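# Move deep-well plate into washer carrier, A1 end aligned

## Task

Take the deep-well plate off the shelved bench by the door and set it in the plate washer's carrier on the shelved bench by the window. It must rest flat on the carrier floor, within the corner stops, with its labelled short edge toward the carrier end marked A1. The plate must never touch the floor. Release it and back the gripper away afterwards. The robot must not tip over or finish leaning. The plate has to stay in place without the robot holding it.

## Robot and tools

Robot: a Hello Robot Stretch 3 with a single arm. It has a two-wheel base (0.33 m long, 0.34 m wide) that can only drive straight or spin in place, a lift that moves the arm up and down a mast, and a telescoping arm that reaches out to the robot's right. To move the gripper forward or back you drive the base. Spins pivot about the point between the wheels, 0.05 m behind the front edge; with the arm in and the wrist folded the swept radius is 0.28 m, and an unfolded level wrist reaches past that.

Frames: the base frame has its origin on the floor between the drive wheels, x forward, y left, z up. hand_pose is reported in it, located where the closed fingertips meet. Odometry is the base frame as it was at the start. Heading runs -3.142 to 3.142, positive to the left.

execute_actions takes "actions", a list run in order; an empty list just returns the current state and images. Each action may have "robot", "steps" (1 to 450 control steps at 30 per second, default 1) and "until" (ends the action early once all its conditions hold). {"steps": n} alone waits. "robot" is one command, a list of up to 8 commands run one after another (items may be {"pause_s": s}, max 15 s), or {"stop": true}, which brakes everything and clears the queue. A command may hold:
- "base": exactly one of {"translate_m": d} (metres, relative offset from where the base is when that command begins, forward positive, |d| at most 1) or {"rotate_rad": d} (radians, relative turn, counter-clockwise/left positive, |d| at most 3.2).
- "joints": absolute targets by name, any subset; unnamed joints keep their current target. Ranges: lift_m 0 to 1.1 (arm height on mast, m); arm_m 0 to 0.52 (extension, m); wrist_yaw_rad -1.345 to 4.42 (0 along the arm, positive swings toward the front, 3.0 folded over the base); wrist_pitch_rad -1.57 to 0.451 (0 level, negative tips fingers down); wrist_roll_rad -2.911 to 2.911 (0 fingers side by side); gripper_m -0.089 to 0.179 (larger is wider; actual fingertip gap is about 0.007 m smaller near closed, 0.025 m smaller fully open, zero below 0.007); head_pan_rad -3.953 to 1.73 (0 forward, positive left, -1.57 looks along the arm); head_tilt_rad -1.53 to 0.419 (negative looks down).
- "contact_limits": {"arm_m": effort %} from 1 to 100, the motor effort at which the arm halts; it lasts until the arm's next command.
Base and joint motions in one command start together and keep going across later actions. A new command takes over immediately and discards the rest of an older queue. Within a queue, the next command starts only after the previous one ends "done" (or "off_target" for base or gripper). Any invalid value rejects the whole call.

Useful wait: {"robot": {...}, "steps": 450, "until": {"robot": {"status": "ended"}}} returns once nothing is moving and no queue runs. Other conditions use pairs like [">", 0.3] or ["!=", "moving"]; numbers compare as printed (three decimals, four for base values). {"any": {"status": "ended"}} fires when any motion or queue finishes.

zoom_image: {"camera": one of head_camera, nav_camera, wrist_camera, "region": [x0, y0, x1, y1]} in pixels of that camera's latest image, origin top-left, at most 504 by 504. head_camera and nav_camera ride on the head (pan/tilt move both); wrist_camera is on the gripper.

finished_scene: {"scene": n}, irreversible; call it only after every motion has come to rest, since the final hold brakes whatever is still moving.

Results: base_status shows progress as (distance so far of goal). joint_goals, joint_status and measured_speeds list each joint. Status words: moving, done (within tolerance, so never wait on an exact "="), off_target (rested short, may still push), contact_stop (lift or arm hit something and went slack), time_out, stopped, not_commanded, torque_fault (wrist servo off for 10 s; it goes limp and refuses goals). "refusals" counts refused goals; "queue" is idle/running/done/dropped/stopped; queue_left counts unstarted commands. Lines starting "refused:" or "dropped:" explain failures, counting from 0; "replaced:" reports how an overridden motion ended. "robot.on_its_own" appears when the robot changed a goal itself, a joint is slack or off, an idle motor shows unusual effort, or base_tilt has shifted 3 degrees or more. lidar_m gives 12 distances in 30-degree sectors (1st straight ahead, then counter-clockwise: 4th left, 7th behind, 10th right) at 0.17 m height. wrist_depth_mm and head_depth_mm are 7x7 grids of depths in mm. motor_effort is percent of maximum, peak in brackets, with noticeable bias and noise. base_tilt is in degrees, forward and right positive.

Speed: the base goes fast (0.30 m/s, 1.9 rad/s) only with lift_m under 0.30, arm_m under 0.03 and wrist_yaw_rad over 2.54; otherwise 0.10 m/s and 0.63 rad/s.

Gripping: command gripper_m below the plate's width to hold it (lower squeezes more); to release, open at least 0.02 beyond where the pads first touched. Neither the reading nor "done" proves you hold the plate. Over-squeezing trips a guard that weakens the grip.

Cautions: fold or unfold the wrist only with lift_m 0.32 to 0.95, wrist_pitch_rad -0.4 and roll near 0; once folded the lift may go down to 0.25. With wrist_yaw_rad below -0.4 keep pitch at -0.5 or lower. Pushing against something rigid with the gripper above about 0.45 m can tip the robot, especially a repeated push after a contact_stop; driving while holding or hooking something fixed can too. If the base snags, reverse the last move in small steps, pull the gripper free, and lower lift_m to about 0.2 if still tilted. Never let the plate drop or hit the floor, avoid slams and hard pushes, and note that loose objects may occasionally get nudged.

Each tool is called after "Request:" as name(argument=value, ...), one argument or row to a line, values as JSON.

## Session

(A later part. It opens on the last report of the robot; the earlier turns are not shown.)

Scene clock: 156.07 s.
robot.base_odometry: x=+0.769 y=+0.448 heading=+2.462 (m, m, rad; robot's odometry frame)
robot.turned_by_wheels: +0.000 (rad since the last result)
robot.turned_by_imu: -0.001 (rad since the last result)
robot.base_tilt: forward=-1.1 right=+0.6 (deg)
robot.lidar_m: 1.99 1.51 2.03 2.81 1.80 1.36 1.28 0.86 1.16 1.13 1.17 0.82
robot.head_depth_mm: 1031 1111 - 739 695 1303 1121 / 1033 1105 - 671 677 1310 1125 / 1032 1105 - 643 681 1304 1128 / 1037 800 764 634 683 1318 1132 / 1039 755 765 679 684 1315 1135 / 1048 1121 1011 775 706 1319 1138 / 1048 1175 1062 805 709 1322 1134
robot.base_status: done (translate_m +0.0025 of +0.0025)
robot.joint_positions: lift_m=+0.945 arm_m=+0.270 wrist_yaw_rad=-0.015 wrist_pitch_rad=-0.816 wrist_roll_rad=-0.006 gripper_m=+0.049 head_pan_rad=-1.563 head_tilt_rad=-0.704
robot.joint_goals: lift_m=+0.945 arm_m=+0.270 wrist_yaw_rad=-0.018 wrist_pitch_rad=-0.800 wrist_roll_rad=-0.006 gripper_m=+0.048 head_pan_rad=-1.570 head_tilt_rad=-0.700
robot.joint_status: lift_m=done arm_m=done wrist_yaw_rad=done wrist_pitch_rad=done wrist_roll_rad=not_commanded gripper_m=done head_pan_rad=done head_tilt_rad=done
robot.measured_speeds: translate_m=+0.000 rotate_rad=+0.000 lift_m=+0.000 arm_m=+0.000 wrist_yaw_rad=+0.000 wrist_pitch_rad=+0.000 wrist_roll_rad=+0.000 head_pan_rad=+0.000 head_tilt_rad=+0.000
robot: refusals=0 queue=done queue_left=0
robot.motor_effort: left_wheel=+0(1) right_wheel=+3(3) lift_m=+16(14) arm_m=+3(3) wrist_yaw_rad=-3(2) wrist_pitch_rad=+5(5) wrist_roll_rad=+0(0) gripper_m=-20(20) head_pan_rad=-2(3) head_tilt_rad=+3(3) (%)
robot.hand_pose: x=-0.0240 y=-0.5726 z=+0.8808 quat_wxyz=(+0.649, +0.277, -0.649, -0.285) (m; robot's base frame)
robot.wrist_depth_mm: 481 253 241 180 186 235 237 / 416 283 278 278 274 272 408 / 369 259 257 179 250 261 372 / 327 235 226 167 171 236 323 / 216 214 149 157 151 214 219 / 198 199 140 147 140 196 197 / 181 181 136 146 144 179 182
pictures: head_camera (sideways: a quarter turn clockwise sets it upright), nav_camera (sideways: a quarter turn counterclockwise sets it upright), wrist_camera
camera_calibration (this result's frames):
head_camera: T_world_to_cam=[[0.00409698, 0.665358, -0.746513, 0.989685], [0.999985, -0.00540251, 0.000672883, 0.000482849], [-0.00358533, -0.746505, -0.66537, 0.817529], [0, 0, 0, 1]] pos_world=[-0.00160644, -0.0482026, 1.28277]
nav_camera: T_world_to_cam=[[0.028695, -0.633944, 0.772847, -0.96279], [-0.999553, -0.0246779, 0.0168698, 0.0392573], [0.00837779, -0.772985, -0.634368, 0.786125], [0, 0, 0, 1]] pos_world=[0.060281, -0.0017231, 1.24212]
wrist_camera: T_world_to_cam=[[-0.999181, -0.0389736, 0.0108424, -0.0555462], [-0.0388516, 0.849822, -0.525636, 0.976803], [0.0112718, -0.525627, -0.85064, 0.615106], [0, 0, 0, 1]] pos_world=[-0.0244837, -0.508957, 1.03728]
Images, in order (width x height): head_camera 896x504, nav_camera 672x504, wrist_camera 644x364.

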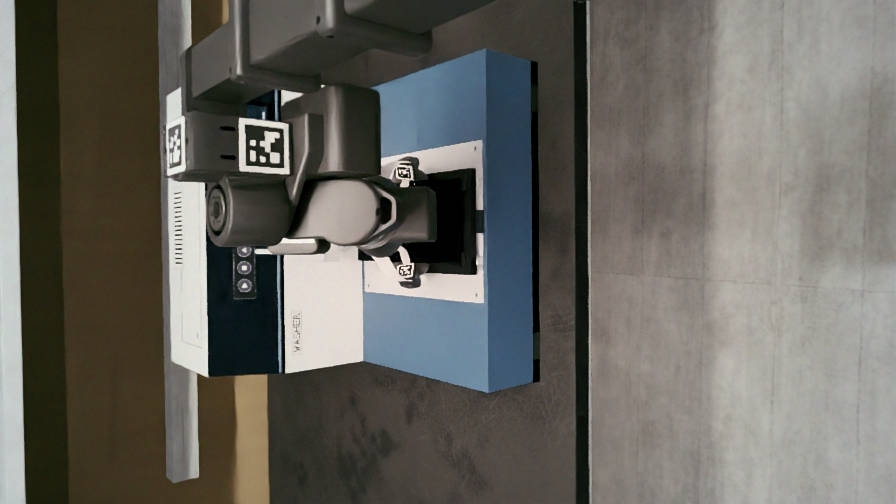

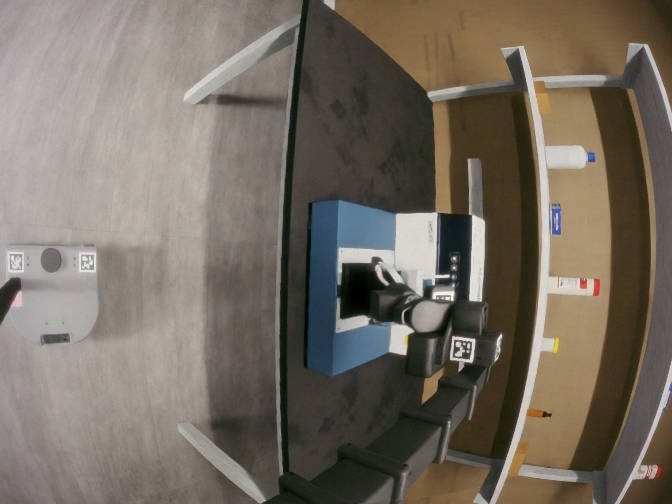

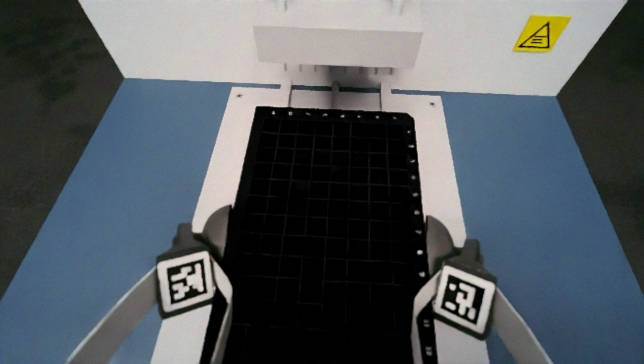

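Request:
execute_actions(
  actions=[
    {"robot":[{"joints":{"lift_m":0.948,"arm_m":0.274}},{"joints":{"lift_m":0.941}}],"steps":450,"until":{"robot":{"status":"ended"}}},
  ],
)

Request:
zoom_image(
  camera="head_camera",
  region=[430, 235, 490, 285],
)

Request:
zoom_image(
  camera="head_camera",
  region=[430, 160, 490, 210],
)

Scene clock: 159.60 s.
robot.base_odometry: x=+0.769 y=+0.448 heading=+2.462 (m, m, rad; robot's odometry frame)
robot.turned_by_wheels: +0.000 (rad since the last result)
robot.turned_by_imu: -0.001 (rad since the last result)
robot.base_tilt: forward=-1.1 right=+0.6 (deg)
robot.lidar_m: 1.99 1.52 2.03 2.82 1.81 1.36 1.28 0.86 1.17 1.13 1.17 0.82
robot.head_depth_mm: 1024 1117 - 740 695 1306 1122 / 1031 1107 - 673 678 1306 1123 / 1035 1113 - 643 679 1313 1132 / 1034 776 766 633 682 1314 1129 / 1042 757 767 680 682 1315 1134 / 1044 1122 1014 775 706 1321 1135 / 1051 1166 1066 805 708 1317 1138
robot.base_status: done (translate_m +0.0025 of +0.0025)
robot.joint_positions: lift_m=+0.941 arm_m=+0.274 wrist_yaw_rad=-0.016 wrist_pitch_rad=-0.816 wrist_roll_rad=-0.006 gripper_m=+0.049 head_pan_rad=-1.563 head_tilt_rad=-0.704
robot.joint_goals: lift_m=+0.941 arm_m=+0.274 wrist_yaw_rad=-0.018 wrist_pitch_rad=-0.800 wrist_roll_rad=-0.006 gripper_m=+0.048 head_pan_rad=-1.570 head_tilt_rad=-0.700
robot.joint_status: lift_m=done arm_m=done wrist_yaw_rad=done wrist_pitch_rad=done wrist_roll_rad=not_commanded gripper_m=done head_pan_rad=done head_tilt_rad=done
robot.measured_speeds: translate_m=+0.000 rotate_rad=+0.000 lift_m=+0.000 arm_m=+0.000 wrist_yaw_rad=+0.000 wrist_pitch_rad=+0.000 wrist_roll_rad=+0.000 head_pan_rad=+0.000 head_tilt_rad=+0.000
robot: refusals=0 queue=done queue_left=0
robot.motor_effort: left_wheel=-1(1) right_wheel=+3(3) lift_m=+16(24) arm_m=+4(4) wrist_yaw_rad=-2(3) wrist_pitch_rad=+5(5) wrist_roll_rad=+0(0) gripper_m=-20(20) head_pan_rad=-3(2) head_tilt_rad=+2(3) (%)
robot.hand_pose: x=-0.0240 y=-0.5766 z=+0.8768 quat_wxyz=(+0.649, +0.276, -0.649, -0.285) (m; robot's base frame)
robot.wrist_depth_mm: 474 248 237 173 178 229 233 / 412 280 274 272 271 266 402 / 364 256 251 178 247 255 351 / 323 231 222 166 172 231 242 / 210 209 148 157 151 210 215 / 193 196 139 146 139 193 195 / 178 177 136 146 145 176 180
pictures: head_camera (sideways: a quarter turn clockwise sets it upright), nav_camera (sideways: a quarter turn counterclockwise sets it upright), wrist_camera
camera_calibration (this result's frames):
head_camera: T_world_to_cam=[[0.00409698, 0.665358, -0.746513, 0.989685], [0.999985, -0.00540251, 0.000672883, 0.000482849], [-0.00358533, -0.746505, -0.66537, 0.817529], [0, 0, 0, 1]] pos_world=[-0.00160644, -0.0482026, 1.28277]
nav_camera: T_world_to_cam=[[0.028695, -0.633944, 0.772847, -0.96279], [-0.999553, -0.0246779, 0.0168698, 0.0392573], [0.00837779, -0.772985, -0.634368, 0.786125], [0, 0, 0, 1]] pos_world=[0.060281, -0.0017231, 1.24212]
wrist_camera: T_world_to_cam=[[-0.999183, -0.0389205, 0.0108425, -0.0556366], [-0.0388065, 0.849824, -0.525636, 0.978102], [0.0112438, -0.525628, -0.85064, 0.609604], [0, 0, 0, 1]] pos_world=[-0.0244888, -0.512955, 1.03328]
Images, in order (width x height): head_camera 896x504, nav_camera 672x504, wrist_camera 644x364.

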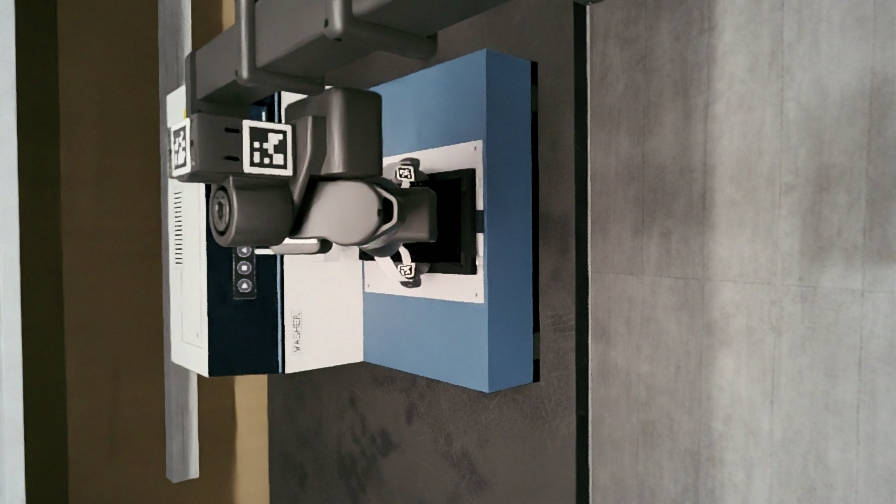

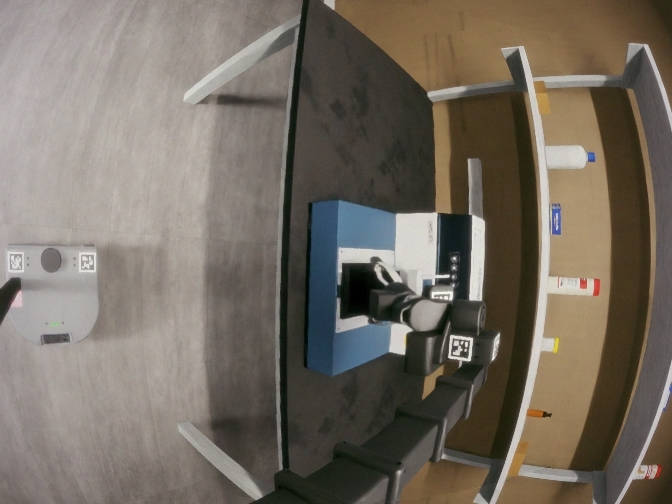

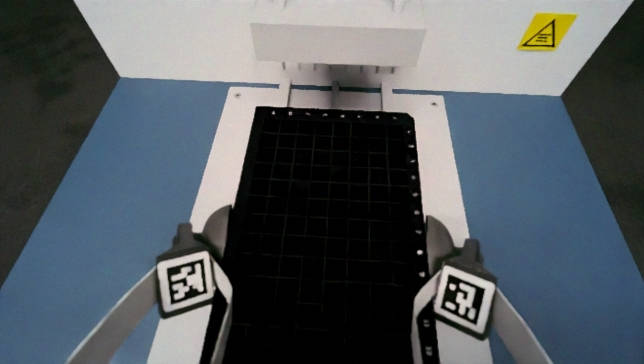

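Region (430, 235, 490, 285) of head_camera's 896x504 image, scaled by 8.400, with more detail than that image has.

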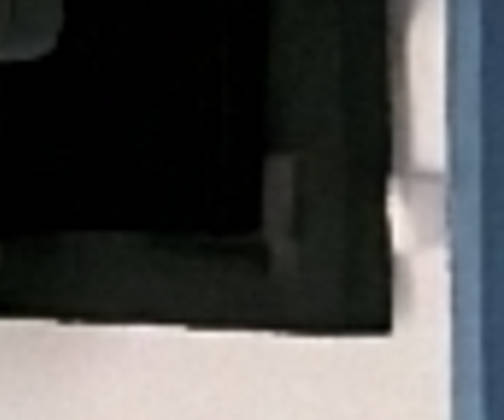

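Region (430, 160, 490, 210) of head_camera's 896x504 image, scaled by 8.400, with more detail than that image has.

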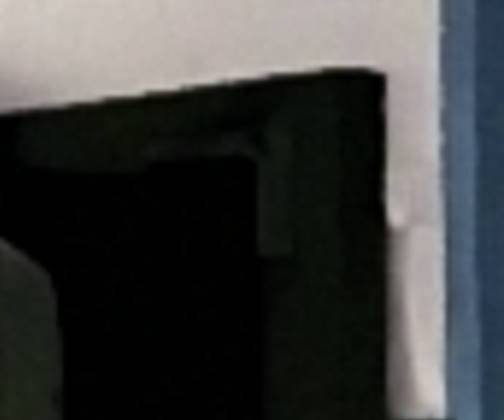

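Request:
execute_actions(
  actions=[
    {"robot":[{"joints":{"lift_m":0.937}}],"steps":450,"until":{"robot":{"status":"ended"}}},
  ],
)

Request:
zoom_image(
  camera="head_camera",
  region=[430, 235, 490, 285],
)

Request:
zoom_image(
  camera="head_camera",
  region=[430, 160, 490, 210],
)

Scene clock: 161.23 s.
robot.base_odometry: x=+0.769 y=+0.448 heading=+2.462 (m, m, rad; robot's odometry frame)
robot.turned_by_wheels: +0.000 (rad since the last result)
robot.turned_by_imu: +0.000 (rad since the last result)
robot.base_tilt: forward=-1.2 right=+0.6 (deg)
robot.lidar_m: 1.99 1.51 2.03 2.81 1.81 1.36 1.28 0.86 1.17 1.13 1.18 0.82
robot.head_depth_mm: 1027 1121 - 740 696 1301 1124 / 1029 1104 - 672 678 1308 1124 / 1037 1106 - 643 680 1312 1128 / 1039 752 766 634 682 1317 1130 / 1043 757 765 679 684 1316 1133 / 1044 1123 1013 777 705 1318 1131 / 1043 1169 1063 807 709 1320 1136
robot.base_status: done (translate_m +0.0025 of +0.0025)
robot.joint_positions: lift_m=+0.937 arm_m=+0.274 wrist_yaw_rad=-0.016 wrist_pitch_rad=-0.811 wrist_roll_rad=-0.006 gripper_m=+0.049 head_pan_rad=-1.563 head_tilt_rad=-0.704
robot.joint_goals: lift_m=+0.937 arm_m=+0.274 wrist_yaw_rad=-0.018 wrist_pitch_rad=-0.800 wrist_roll_rad=-0.006 gripper_m=+0.048 head_pan_rad=-1.570 head_tilt_rad=-0.700
robot.joint_status: lift_m=done arm_m=done wrist_yaw_rad=done wrist_pitch_rad=done wrist_roll_rad=not_commanded gripper_m=done head_pan_rad=done head_tilt_rad=done
robot.measured_speeds: translate_m=+0.000 rotate_rad=+0.000 lift_m=+0.000 arm_m=+0.000 wrist_yaw_rad=+0.000 wrist_pitch_rad=+0.000 wrist_roll_rad=+0.000 head_pan_rad=+0.000 head_tilt_rad=+0.000
robot: refusals=0 queue=done queue_left=0
robot.motor_effort: left_wheel=-1(1) right_wheel=+3(3) lift_m=+14(17) arm_m=+3(2) wrist_yaw_rad=-2(3) wrist_pitch_rad=+4(5) wrist_roll_rad=+0(0) gripper_m=-20(20) head_pan_rad=-2(3) head_tilt_rad=+3(2) (%)
robot.hand_pose: x=-0.0241 y=-0.5776 z=+0.8737 quat_wxyz=(+0.650, +0.275, -0.650, -0.284) (m; robot's base frame)
robot.wrist_depth_mm: 473 244 238 173 175 230 231 / 408 278 270 270 269 264 403 / 362 255 247 183 247 254 357 / 314 226 219 166 172 229 238 / 207 206 149 156 152 208 207 / 191 193 139 145 138 190 190 / 179 173 130 139 139 173 176
pictures: head_camera (sideways: a quarter turn clockwise sets it upright), nav_camera (sideways: a quarter turn counterclockwise sets it upright), wrist_camera
camera_calibration (this result's frames):
head_camera: T_world_to_cam=[[0.0040969, 0.665358, -0.746513, 0.989685], [0.999985, -0.00540239, 0.000672884, 0.000482847], [-0.00358525, -0.746505, -0.66537, 0.817529], [0, 0, 0, 1]] pos_world=[-0.00160644, -0.0482026, 1.28277]
nav_camera: T_world_to_cam=[[0.028695, -0.633943, 0.772847, -0.96279], [-0.999553, -0.024678, 0.0168698, 0.0392573], [0.00837788, -0.772986, -0.634368, 0.786124], [0, 0, 0, 1]] pos_world=[0.060281, -0.0017231, 1.24212]
wrist_camera: T_world_to_cam=[[-0.999193, -0.0385964, 0.0111084, -0.0557452], [-0.038616, 0.8472, -0.529869, 0.979512], [0.01104, -0.529871, -0.848006, 0.601667], [0, 0, 0, 1]] pos_world=[-0.0245178, -0.513188, 1.02985]
Images, in order (width x height): head_camera 896x504, nav_camera 672x504, wrist_camera 644x364.

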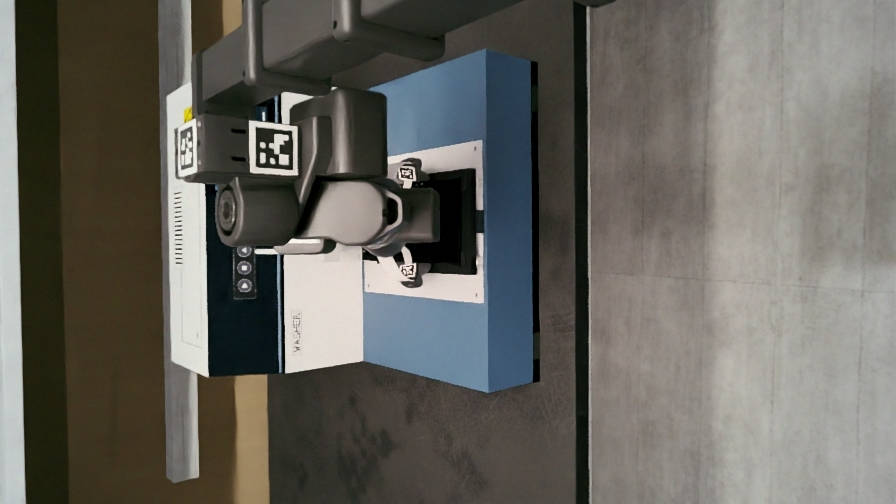

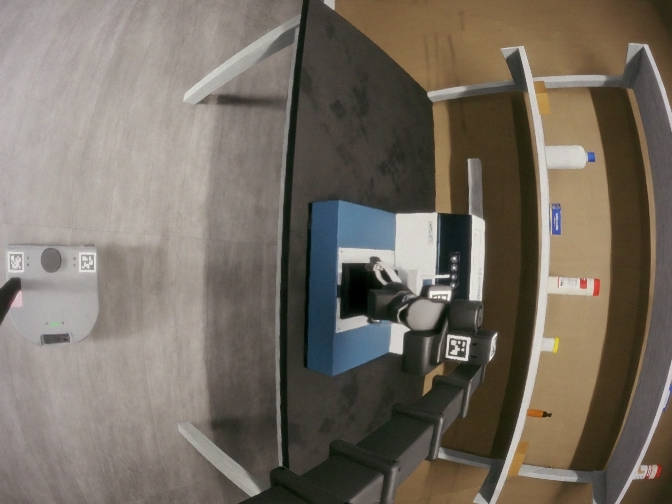

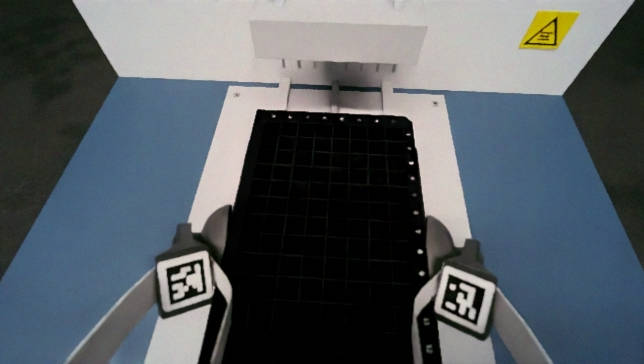

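Region (430, 235, 490, 285) of head_camera's 896x504 image, scaled by 8.400, with more detail than that image has.

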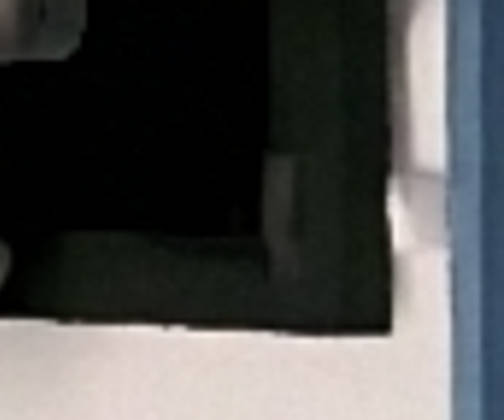

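Region (430, 160, 490, 210) of head_camera's 896x504 image, scaled by 8.400, with more detail than that image has.

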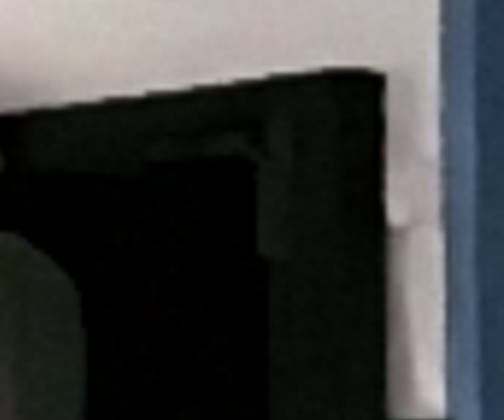

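Request:
execute_actions(
  actions=[
    {"robot":[{"joints":{"arm_m":0.278},"contact_limits":{"arm_m":15}}],"steps":450,"until":{"robot":{"status":"ended"}}},
  ],
)

Request:
zoom_image(
  camera="head_camera",
  region=[430, 235, 490, 285],
)

Request:
zoom_image(
  camera="head_camera",
  region=[430, 160, 490, 210],
)

Scene clock: 164.93 s.
robot.base_odometry: x=+0.769 y=+0.448 heading=+2.462 (m, m, rad; robot's odometry frame)
robot.turned_by_wheels: +0.000 (rad since the last result)
robot.turned_by_imu: -0.001 (rad since the last result)
robot.base_tilt: forward=-1.1 right=+0.4 (deg)
robot.lidar_m: 1.99 1.51 2.03 2.83 1.81 1.36 1.28 0.86 1.17 1.13 1.17 0.82
robot.head_depth_mm: 1030 1119 - 741 697 1302 1125 / 1031 1110 - 673 677 1316 1125 / 1037 1107 - 645 681 1302 1128 / 1037 755 767 634 683 1312 1133 / 1041 759 768 679 685 1322 1134 / 1043 1125 1015 776 708 1319 1135 / 1048 1169 1063 808 711 1322 1133
robot.base_status: done (translate_m +0.0025 of +0.0025)
robot.joint_positions: lift_m=+0.937 arm_m=+0.277 wrist_yaw_rad=-0.016 wrist_pitch_rad=-0.820 wrist_roll_rad=-0.006 gripper_m=+0.049 head_pan_rad=-1.563 head_tilt_rad=-0.704
robot.joint_goals: lift_m=+0.937 arm_m=+0.278 wrist_yaw_rad=-0.018 wrist_pitch_rad=-0.800 wrist_roll_rad=-0.006 gripper_m=+0.048 head_pan_rad=-1.570 head_tilt_rad=-0.700
robot.joint_status: lift_m=done arm_m=done wrist_yaw_rad=done wrist_pitch_rad=done wrist_roll_rad=not_commanded gripper_m=done head_pan_rad=done head_tilt_rad=done
robot.measured_speeds: translate_m=+0.000 rotate_rad=+0.000 lift_m=+0.000 arm_m=+0.000 wrist_yaw_rad=+0.000 wrist_pitch_rad=+0.000 wrist_roll_rad=+0.000 head_pan_rad=+0.000 head_tilt_rad=+0.000
robot: refusals=0 queue=done queue_left=0
robot.motor_effort: left_wheel=-1(1) right_wheel=+4(4) lift_m=+14(14) arm_m=+10(8) wrist_yaw_rad=-1(2) wrist_pitch_rad=+7(7) wrist_roll_rad=+0(0) gripper_m=-20(20) head_pan_rad=-3(2) head_tilt_rad=+2(3) (%)
robot.contact_limits: arm_m 15 (drawing in: default 25, maximum 40; extending or still: default 32, maximum 52)
robot.hand_pose: x=-0.0241 y=-0.5793 z=+0.8723 quat_wxyz=(+0.648, +0.278, -0.648, -0.287) (m; robot's base frame)
robot.wrist_depth_mm: 459 242 234 172 173 228 229 / 409 278 272 266 267 263 391 / 364 253 245 182 242 253 353 / 314 229 218 166 171 227 237 / 206 206 149 155 151 206 208 / 190 194 139 144 138 190 190 / 180 176 129 140 141 173 176
pictures: head_camera (sideways: a quarter turn clockwise sets it upright), nav_camera (sideways: a quarter turn counterclockwise sets it upright), wrist_camera
camera_calibration (this result's frames):
head_camera: T_world_to_cam=[[0.00409698, 0.665358, -0.746513, 0.989685], [0.999985, -0.00540251, 0.000672883, 0.000482849], [-0.00358533, -0.746505, -0.66537, 0.817529], [0, 0, 0, 1]] pos_world=[-0.00160644, -0.0482026, 1.28277]
nav_camera: T_world_to_cam=[[0.028695, -0.633944, 0.772847, -0.96279], [-0.999553, -0.0246779, 0.0168698, 0.0392573], [0.00837779, -0.772985, -0.634368, 0.786125], [0, 0, 0, 1]] pos_world=[0.060281, -0.0017231, 1.24212]
wrist_camera: T_world_to_cam=[[-0.999206, -0.0383911, 0.0106135, -0.0552603], [-0.0382812, 0.851997, -0.522145, 0.976175], [0.0110031, -0.522137, -0.85279, 0.608237], [0, 0, 0, 1]] pos_world=[-0.0245397, -0.516236, 1.02899]
Images, in order (width x height): head_camera 896x504, nav_camera 672x504, wrist_camera 644x364.

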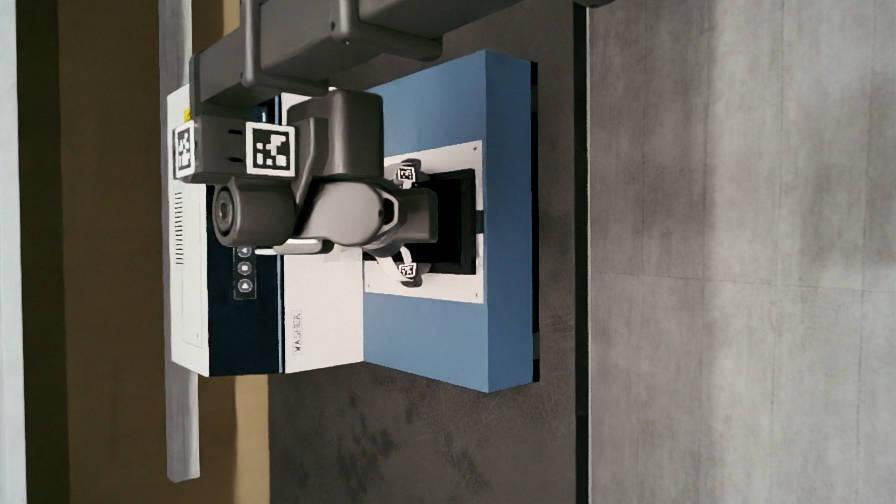

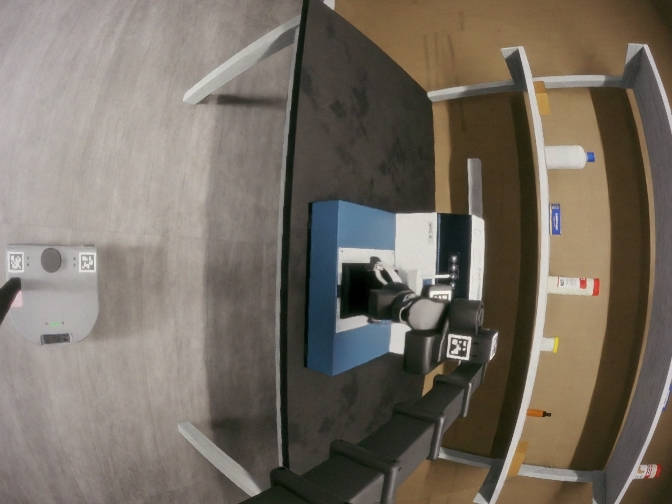

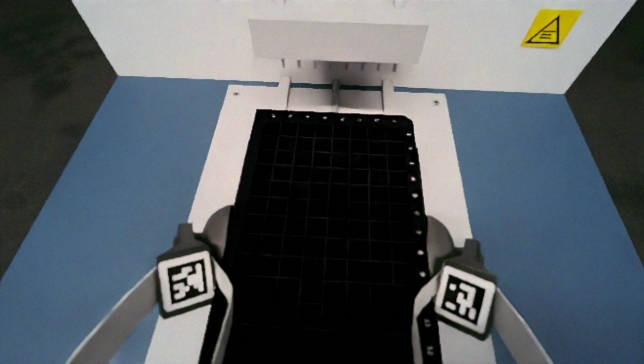

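Region (430, 235, 490, 285) of head_camera's 896x504 image, scaled by 8.400, with more detail than that image has.

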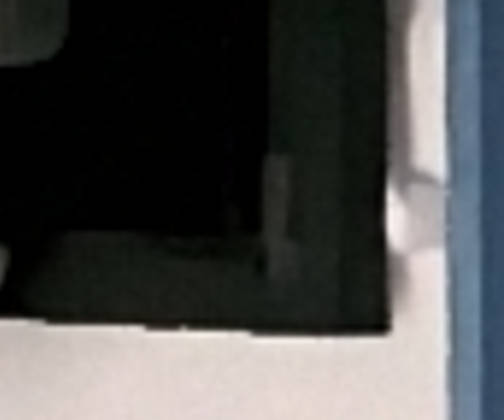

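Region (430, 160, 490, 210) of head_camera's 896x504 image, scaled by 8.400, with more detail than that image has.

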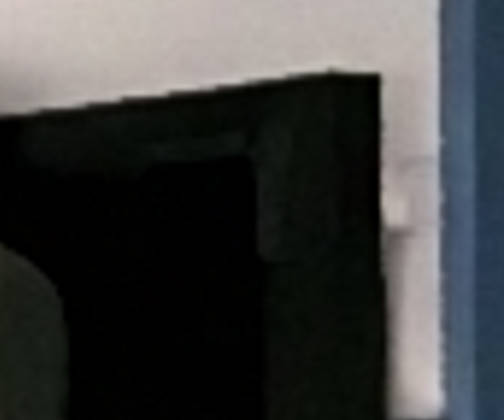

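The plate is blocked by the far stop, which indicates it is inside the carrier. Releasing and backing off to inspect.

Request:
execute_actions(
  actions=[
    {"robot":[{"joints":{"arm_m":0.275}},{"joints":{"gripper_m":0.14}},{"joints":{"lift_m":1.01}},{"joints":{"arm_m":0.2,"wrist_yaw_rad":0.9}}],"steps":450,"until":{"robot":{"status":"ended"}}},
  ],
)

Request:
zoom_image(
  camera="head_camera",
  region=[340, 140, 500, 300],
)

Scene clock: 171.23 s.
robot.base_odometry: x=+0.769 y=+0.448 heading=+2.462 (m, m, rad; robot's odometry frame)
robot.turned_by_wheels: +0.000 (rad since the last result)
robot.turned_by_imu: -0.001 (rad since the last result)
robot.base_tilt: forward=-1.2 right=+0.5 (deg)
robot.lidar_m: 1.99 1.51 2.03 2.81 1.81 1.36 1.28 0.86 1.17 1.13 1.18 0.82
robot.head_depth_mm: 1013 - 1034 790 694 1304 1121 / 999 - 790 671 679 1310 1124 / 1018 - - 643 681 1309 1130 / 1036 750 - 634 681 1310 1130 / 1040 759 786 656 683 1312 1132 / 1044 1122 1034 804 707 1321 1131 / 1049 1165 1060 807 708 1325 1136
robot.base_status: done (translate_m +0.0025 of +0.0025)
robot.joint_positions: lift_m=+1.010 arm_m=+0.200 wrist_yaw_rad=+0.897 wrist_pitch_rad=-0.813 wrist_roll_rad=-0.006 gripper_m=+0.140 head_pan_rad=-1.563 head_tilt_rad=-0.704
robot.joint_goals: lift_m=+1.010 arm_m=+0.200 wrist_yaw_rad=+0.900 wrist_pitch_rad=-0.800 wrist_roll_rad=-0.006 gripper_m=+0.140 head_pan_rad=-1.570 head_tilt_rad=-0.700
robot.joint_status: lift_m=done arm_m=done wrist_yaw_rad=done wrist_pitch_rad=done wrist_roll_rad=not_commanded gripper_m=done head_pan_rad=done head_tilt_rad=done
robot.measured_speeds: translate_m=+0.000 rotate_rad=+0.000 lift_m=+0.000 arm_m=+0.000 wrist_yaw_rad=+0.000 wrist_pitch_rad=+0.000 wrist_roll_rad=+0.000 head_pan_rad=+0.000 head_tilt_rad=+0.000
robot: refusals=0 queue=done queue_left=0
robot.motor_effort: left_wheel=+0(2) right_wheel=+3(4) lift_m=+23(26) arm_m=-4(8) wrist_yaw_rad=+3(4) wrist_pitch_rad=+4(7) wrist_roll_rad=+0(0) gripper_m=+0(82) head_pan_rad=-3(2) head_tilt_rad=+2(3) (%)
robot.hand_pose: x=+0.1025 y=-0.4444 z=+0.9458 quat_wxyz=(+0.708, +0.534, -0.461, +0.031) (m; robot's base frame)
robot.wrist_depth_mm: - - 599 594 596 583 277 / - - 523 518 518 509 300 / - - 481 464 458 354 319 / - - - 417 316 319 313 / - - - 374 286 293 270 / - - - 352 265 - 211 / - - - - 295 227 193
pictures: head_camera (sideways: a quarter turn clockwise sets it upright), nav_camera (sideways: a quarter turn counterclockwise sets it upright), wrist_camera
camera_calibration (this result's frames):
head_camera: T_world_to_cam=[[0.0040969, 0.665358, -0.746513, 0.989685], [0.999985, -0.00540239, 0.000672883, 0.000482849], [-0.00358525, -0.746505, -0.66537, 0.817529], [0, 0, 0, 1]] pos_world=[-0.00160644, -0.0482026, 1.28277]
nav_camera: T_world_to_cam=[[0.028695, -0.633944, 0.772847, -0.96279], [-0.999553, -0.024678, 0.0168698, 0.0392573], [0.00837788, -0.772985, -0.634368, 0.786125], [0, 0, 0, 1]] pos_world=[0.060281, -0.00172309, 1.24212]
wrist_camera: T_world_to_cam=[[-0.580139, -0.814443, 0.0109985, -0.312531], [-0.695023, 0.487943, -0.528066, 0.815618], [0.424713, -0.313996, -0.849132, 0.786594], [0, 0, 0, 1]] pos_world=[0.0514846, -0.405527, 1.10206]
Images, in order (width x height): head_camera 896x504, nav_camera 672x504, wrist_camera 644x364.

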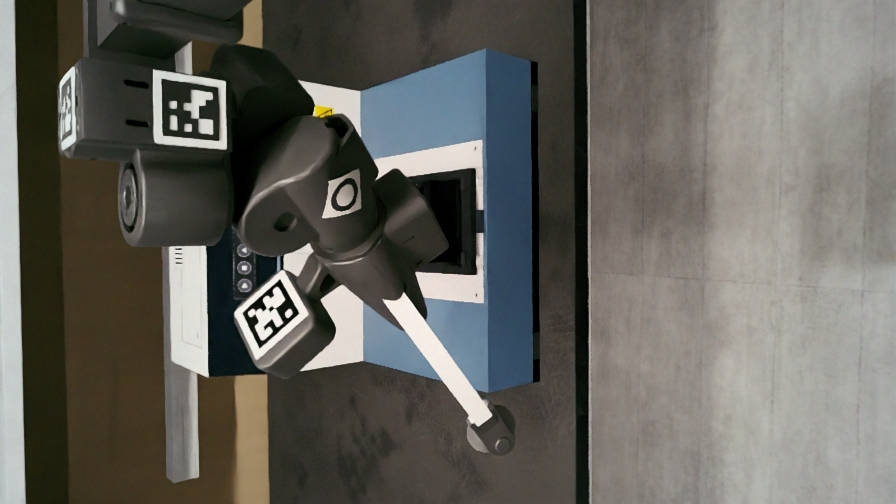

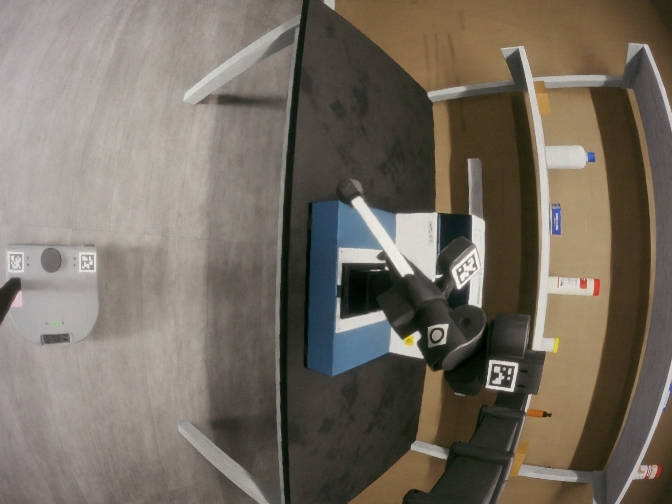

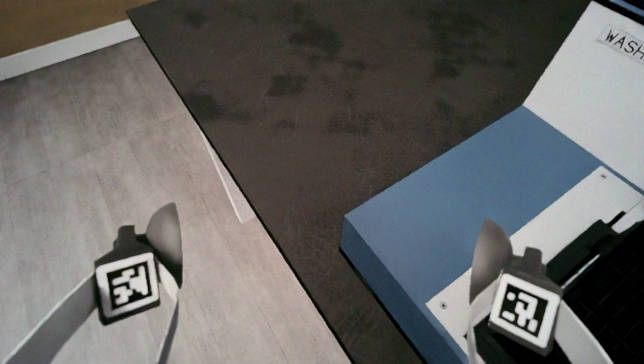

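Region (340, 140, 500, 300) of head_camera's 896x504 image, scaled by 3.150, with more detail than that image has.

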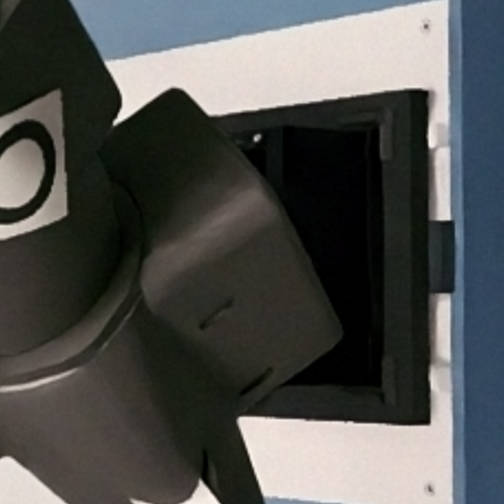

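Request:
execute_actions(
  actions=[
    {"robot":[{"joints":{"arm_m":0.0,"lift_m":0.93,"wrist_yaw_rad":0.3,"wrist_pitch_rad":-0.3,"head_pan_rad":-1.3},"base":{"translate_m":-0.2}}],"steps":450,"until":{"robot":{"status":"ended"}}},
  ],
)

Scene clock: 175.57 s.
robot.base_odometry: x=+0.925 y=+0.323 heading=+2.462 (m, m, rad; robot's odometry frame)
robot.turned_by_wheels: +0.000 (rad since the last result)
robot.turned_by_imu: -0.002 (rad since the last result)
robot.base_tilt: forward=-1.2 right=+0.6 (deg)
robot.lidar_m: 2.14 1.70 2.33 3.00 1.54 1.16 1.08 0.70 0.74 1.13 1.17 0.99
robot.head_depth_mm: 986 1074 1035 791 657 - - / 1016 741 760 759 - - - / 1045 745 759 697 668 1283 1128 / 1075 753 735 655 1442 1316 1127 / 1110 768 803 679 1453 1318 1132 / 1144 1295 1058 715 1492 1317 1134 / 1184 1336 1069 807 1537 1328 1133
robot.base_status: done (translate_m -0.2000 of -0.2000)
robot.joint_positions: lift_m=+0.930 arm_m=+0.001 wrist_yaw_rad=+0.301 wrist_pitch_rad=-0.319 wrist_roll_rad=-0.006 gripper_m=+0.140 head_pan_rad=-1.307 head_tilt_rad=-0.704
robot.joint_goals: lift_m=+0.930 arm_m=+0.000 wrist_yaw_rad=+0.300 wrist_pitch_rad=-0.300 wrist_roll_rad=-0.006 gripper_m=+0.140 head_pan_rad=-1.300 head_tilt_rad=-0.700
robot.joint_status: lift_m=done arm_m=done wrist_yaw_rad=done wrist_pitch_rad=done wrist_roll_rad=not_commanded gripper_m=done head_pan_rad=done head_tilt_rad=done
robot.measured_speeds: translate_m=+0.000 rotate_rad=+0.000 lift_m=+0.000 arm_m=+0.000 wrist_yaw_rad=+0.000 wrist_pitch_rad=+0.000 wrist_roll_rad=+0.000 head_pan_rad=+0.000 head_tilt_rad=+0.000
robot: refusals=0 queue=done queue_left=0
robot.motor_effort: left_wheel=-1(5) right_wheel=+2(4) lift_m=+15(23) arm_m=-5(5) wrist_yaw_rad=-1(2) wrist_pitch_rad=+7(6) wrist_roll_rad=+0(0) gripper_m=+1(0) head_pan_rad=+2(18) head_tilt_rad=+2(2) (%)
robot.hand_pose: x=+0.0485 y=-0.3710 z=+0.9657 quat_wxyz=(+0.709, +0.216, -0.671, -0.006) (m; robot's base frame)
robot.wrist_depth_mm: - - - 584 910 876 781 / - - 590 511 485 860 812 / - 915 795 508 509 938 891 / 643 650 442 430 513 700 719 / 507 510 383 375 411 556 547 / - - 409 364 351 - 448 / - - 391 366 355 358 379
pictures: head_camera (sideways: a quarter turn clockwise sets it upright), nav_camera (sideways: a quarter turn counterclockwise sets it upright), wrist_camera
camera_calibration (this result's frames):
head_camera: T_world_to_cam=[[-0.164869, 0.644616, -0.746517, 0.990721], [0.968627, 0.248519, 0.000672963, 0.000674031], [0.185957, -0.722986, -0.665365, 0.816367], [0, 0, 0, 1]] pos_world=[0.0108771, -0.0485806, 1.28277]
nav_camera: T_world_to_cam=[[0.188617, -0.605909, 0.772851, -0.963771], [-0.960576, -0.277505, 0.0168699, 0.0390194], [0.204248, -0.745564, -0.634364, 0.784923], [0, 0, 0, 1]] pos_world=[0.058945, 0.0120813, 1.24212]
wrist_camera: T_world_to_cam=[[-0.940653, -0.337501, 0.0355601, -0.113605], [-0.197156, 0.458177, -0.86672, 1.04463], [0.276226, -0.822294, -0.497526, 0.328597], [0, 0, 0, 1]] pos_world=[0.00832594, -0.246764, 1.07293]
Images, in order (width x height): head_camera 896x504, nav_camera 672x504, wrist_camera 644x364.

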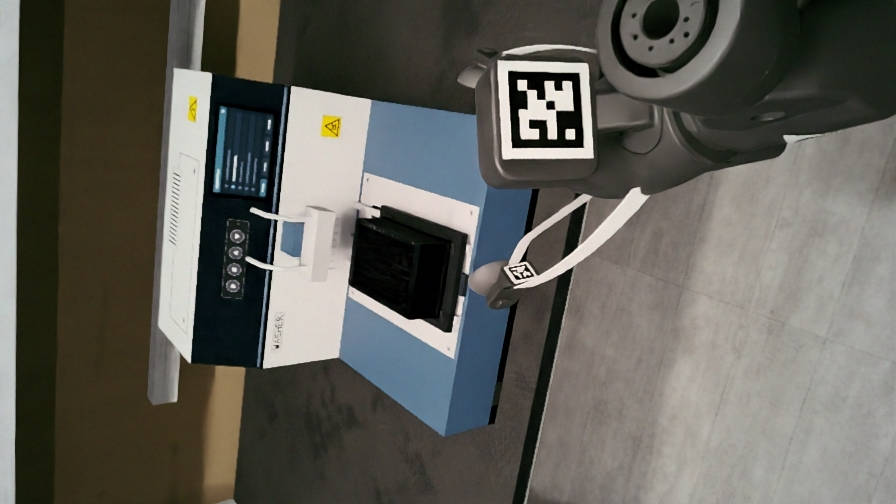

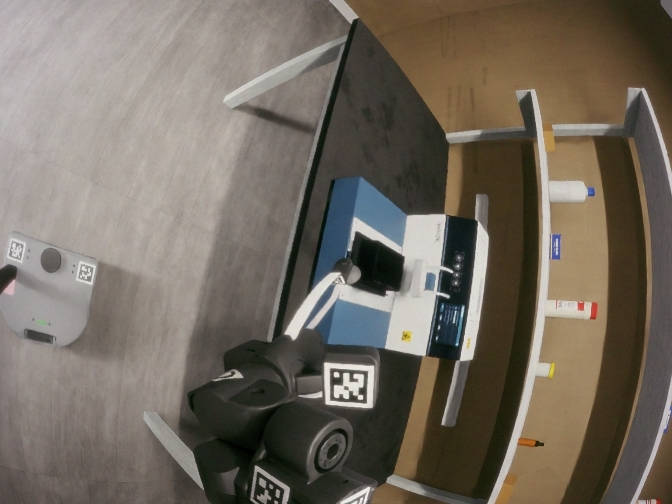

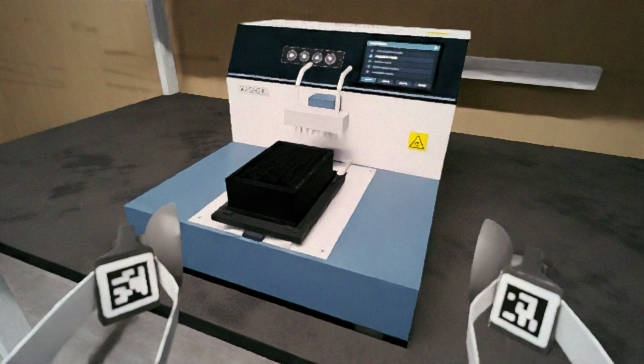

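Request:
zoom_image(
  camera="wrist_camera",
  region=[200, 130, 360, 250],
)

Request:
zoom_image(
  camera="head_camera",
  region=[340, 195, 480, 340],
)

Region (200, 130, 360, 250) of wrist_camera's 644x364 image, scaled by 3.150; it fills the top 378 rows of this view, and the rest is white.

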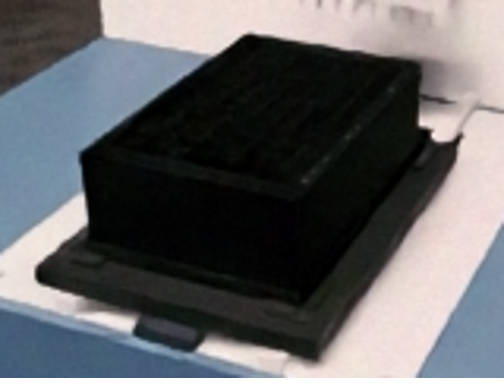

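Region (340, 195, 480, 340) of head_camera's 896x504 image, scaled by 3.476, with more detail than that image has; it fills the left 487 columns of this view, and the rest is white.

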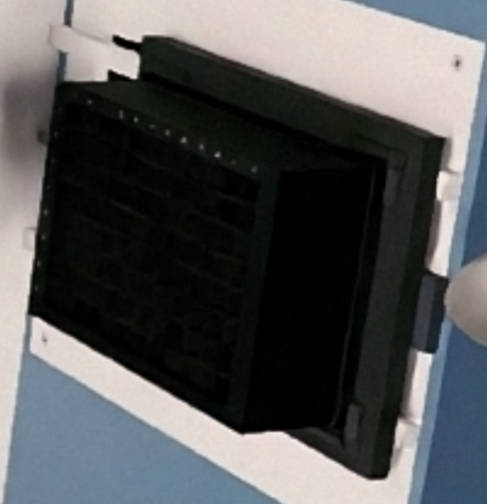

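Request:
finished_scene(
  scene=1,
)

The scene is finished: the task was done.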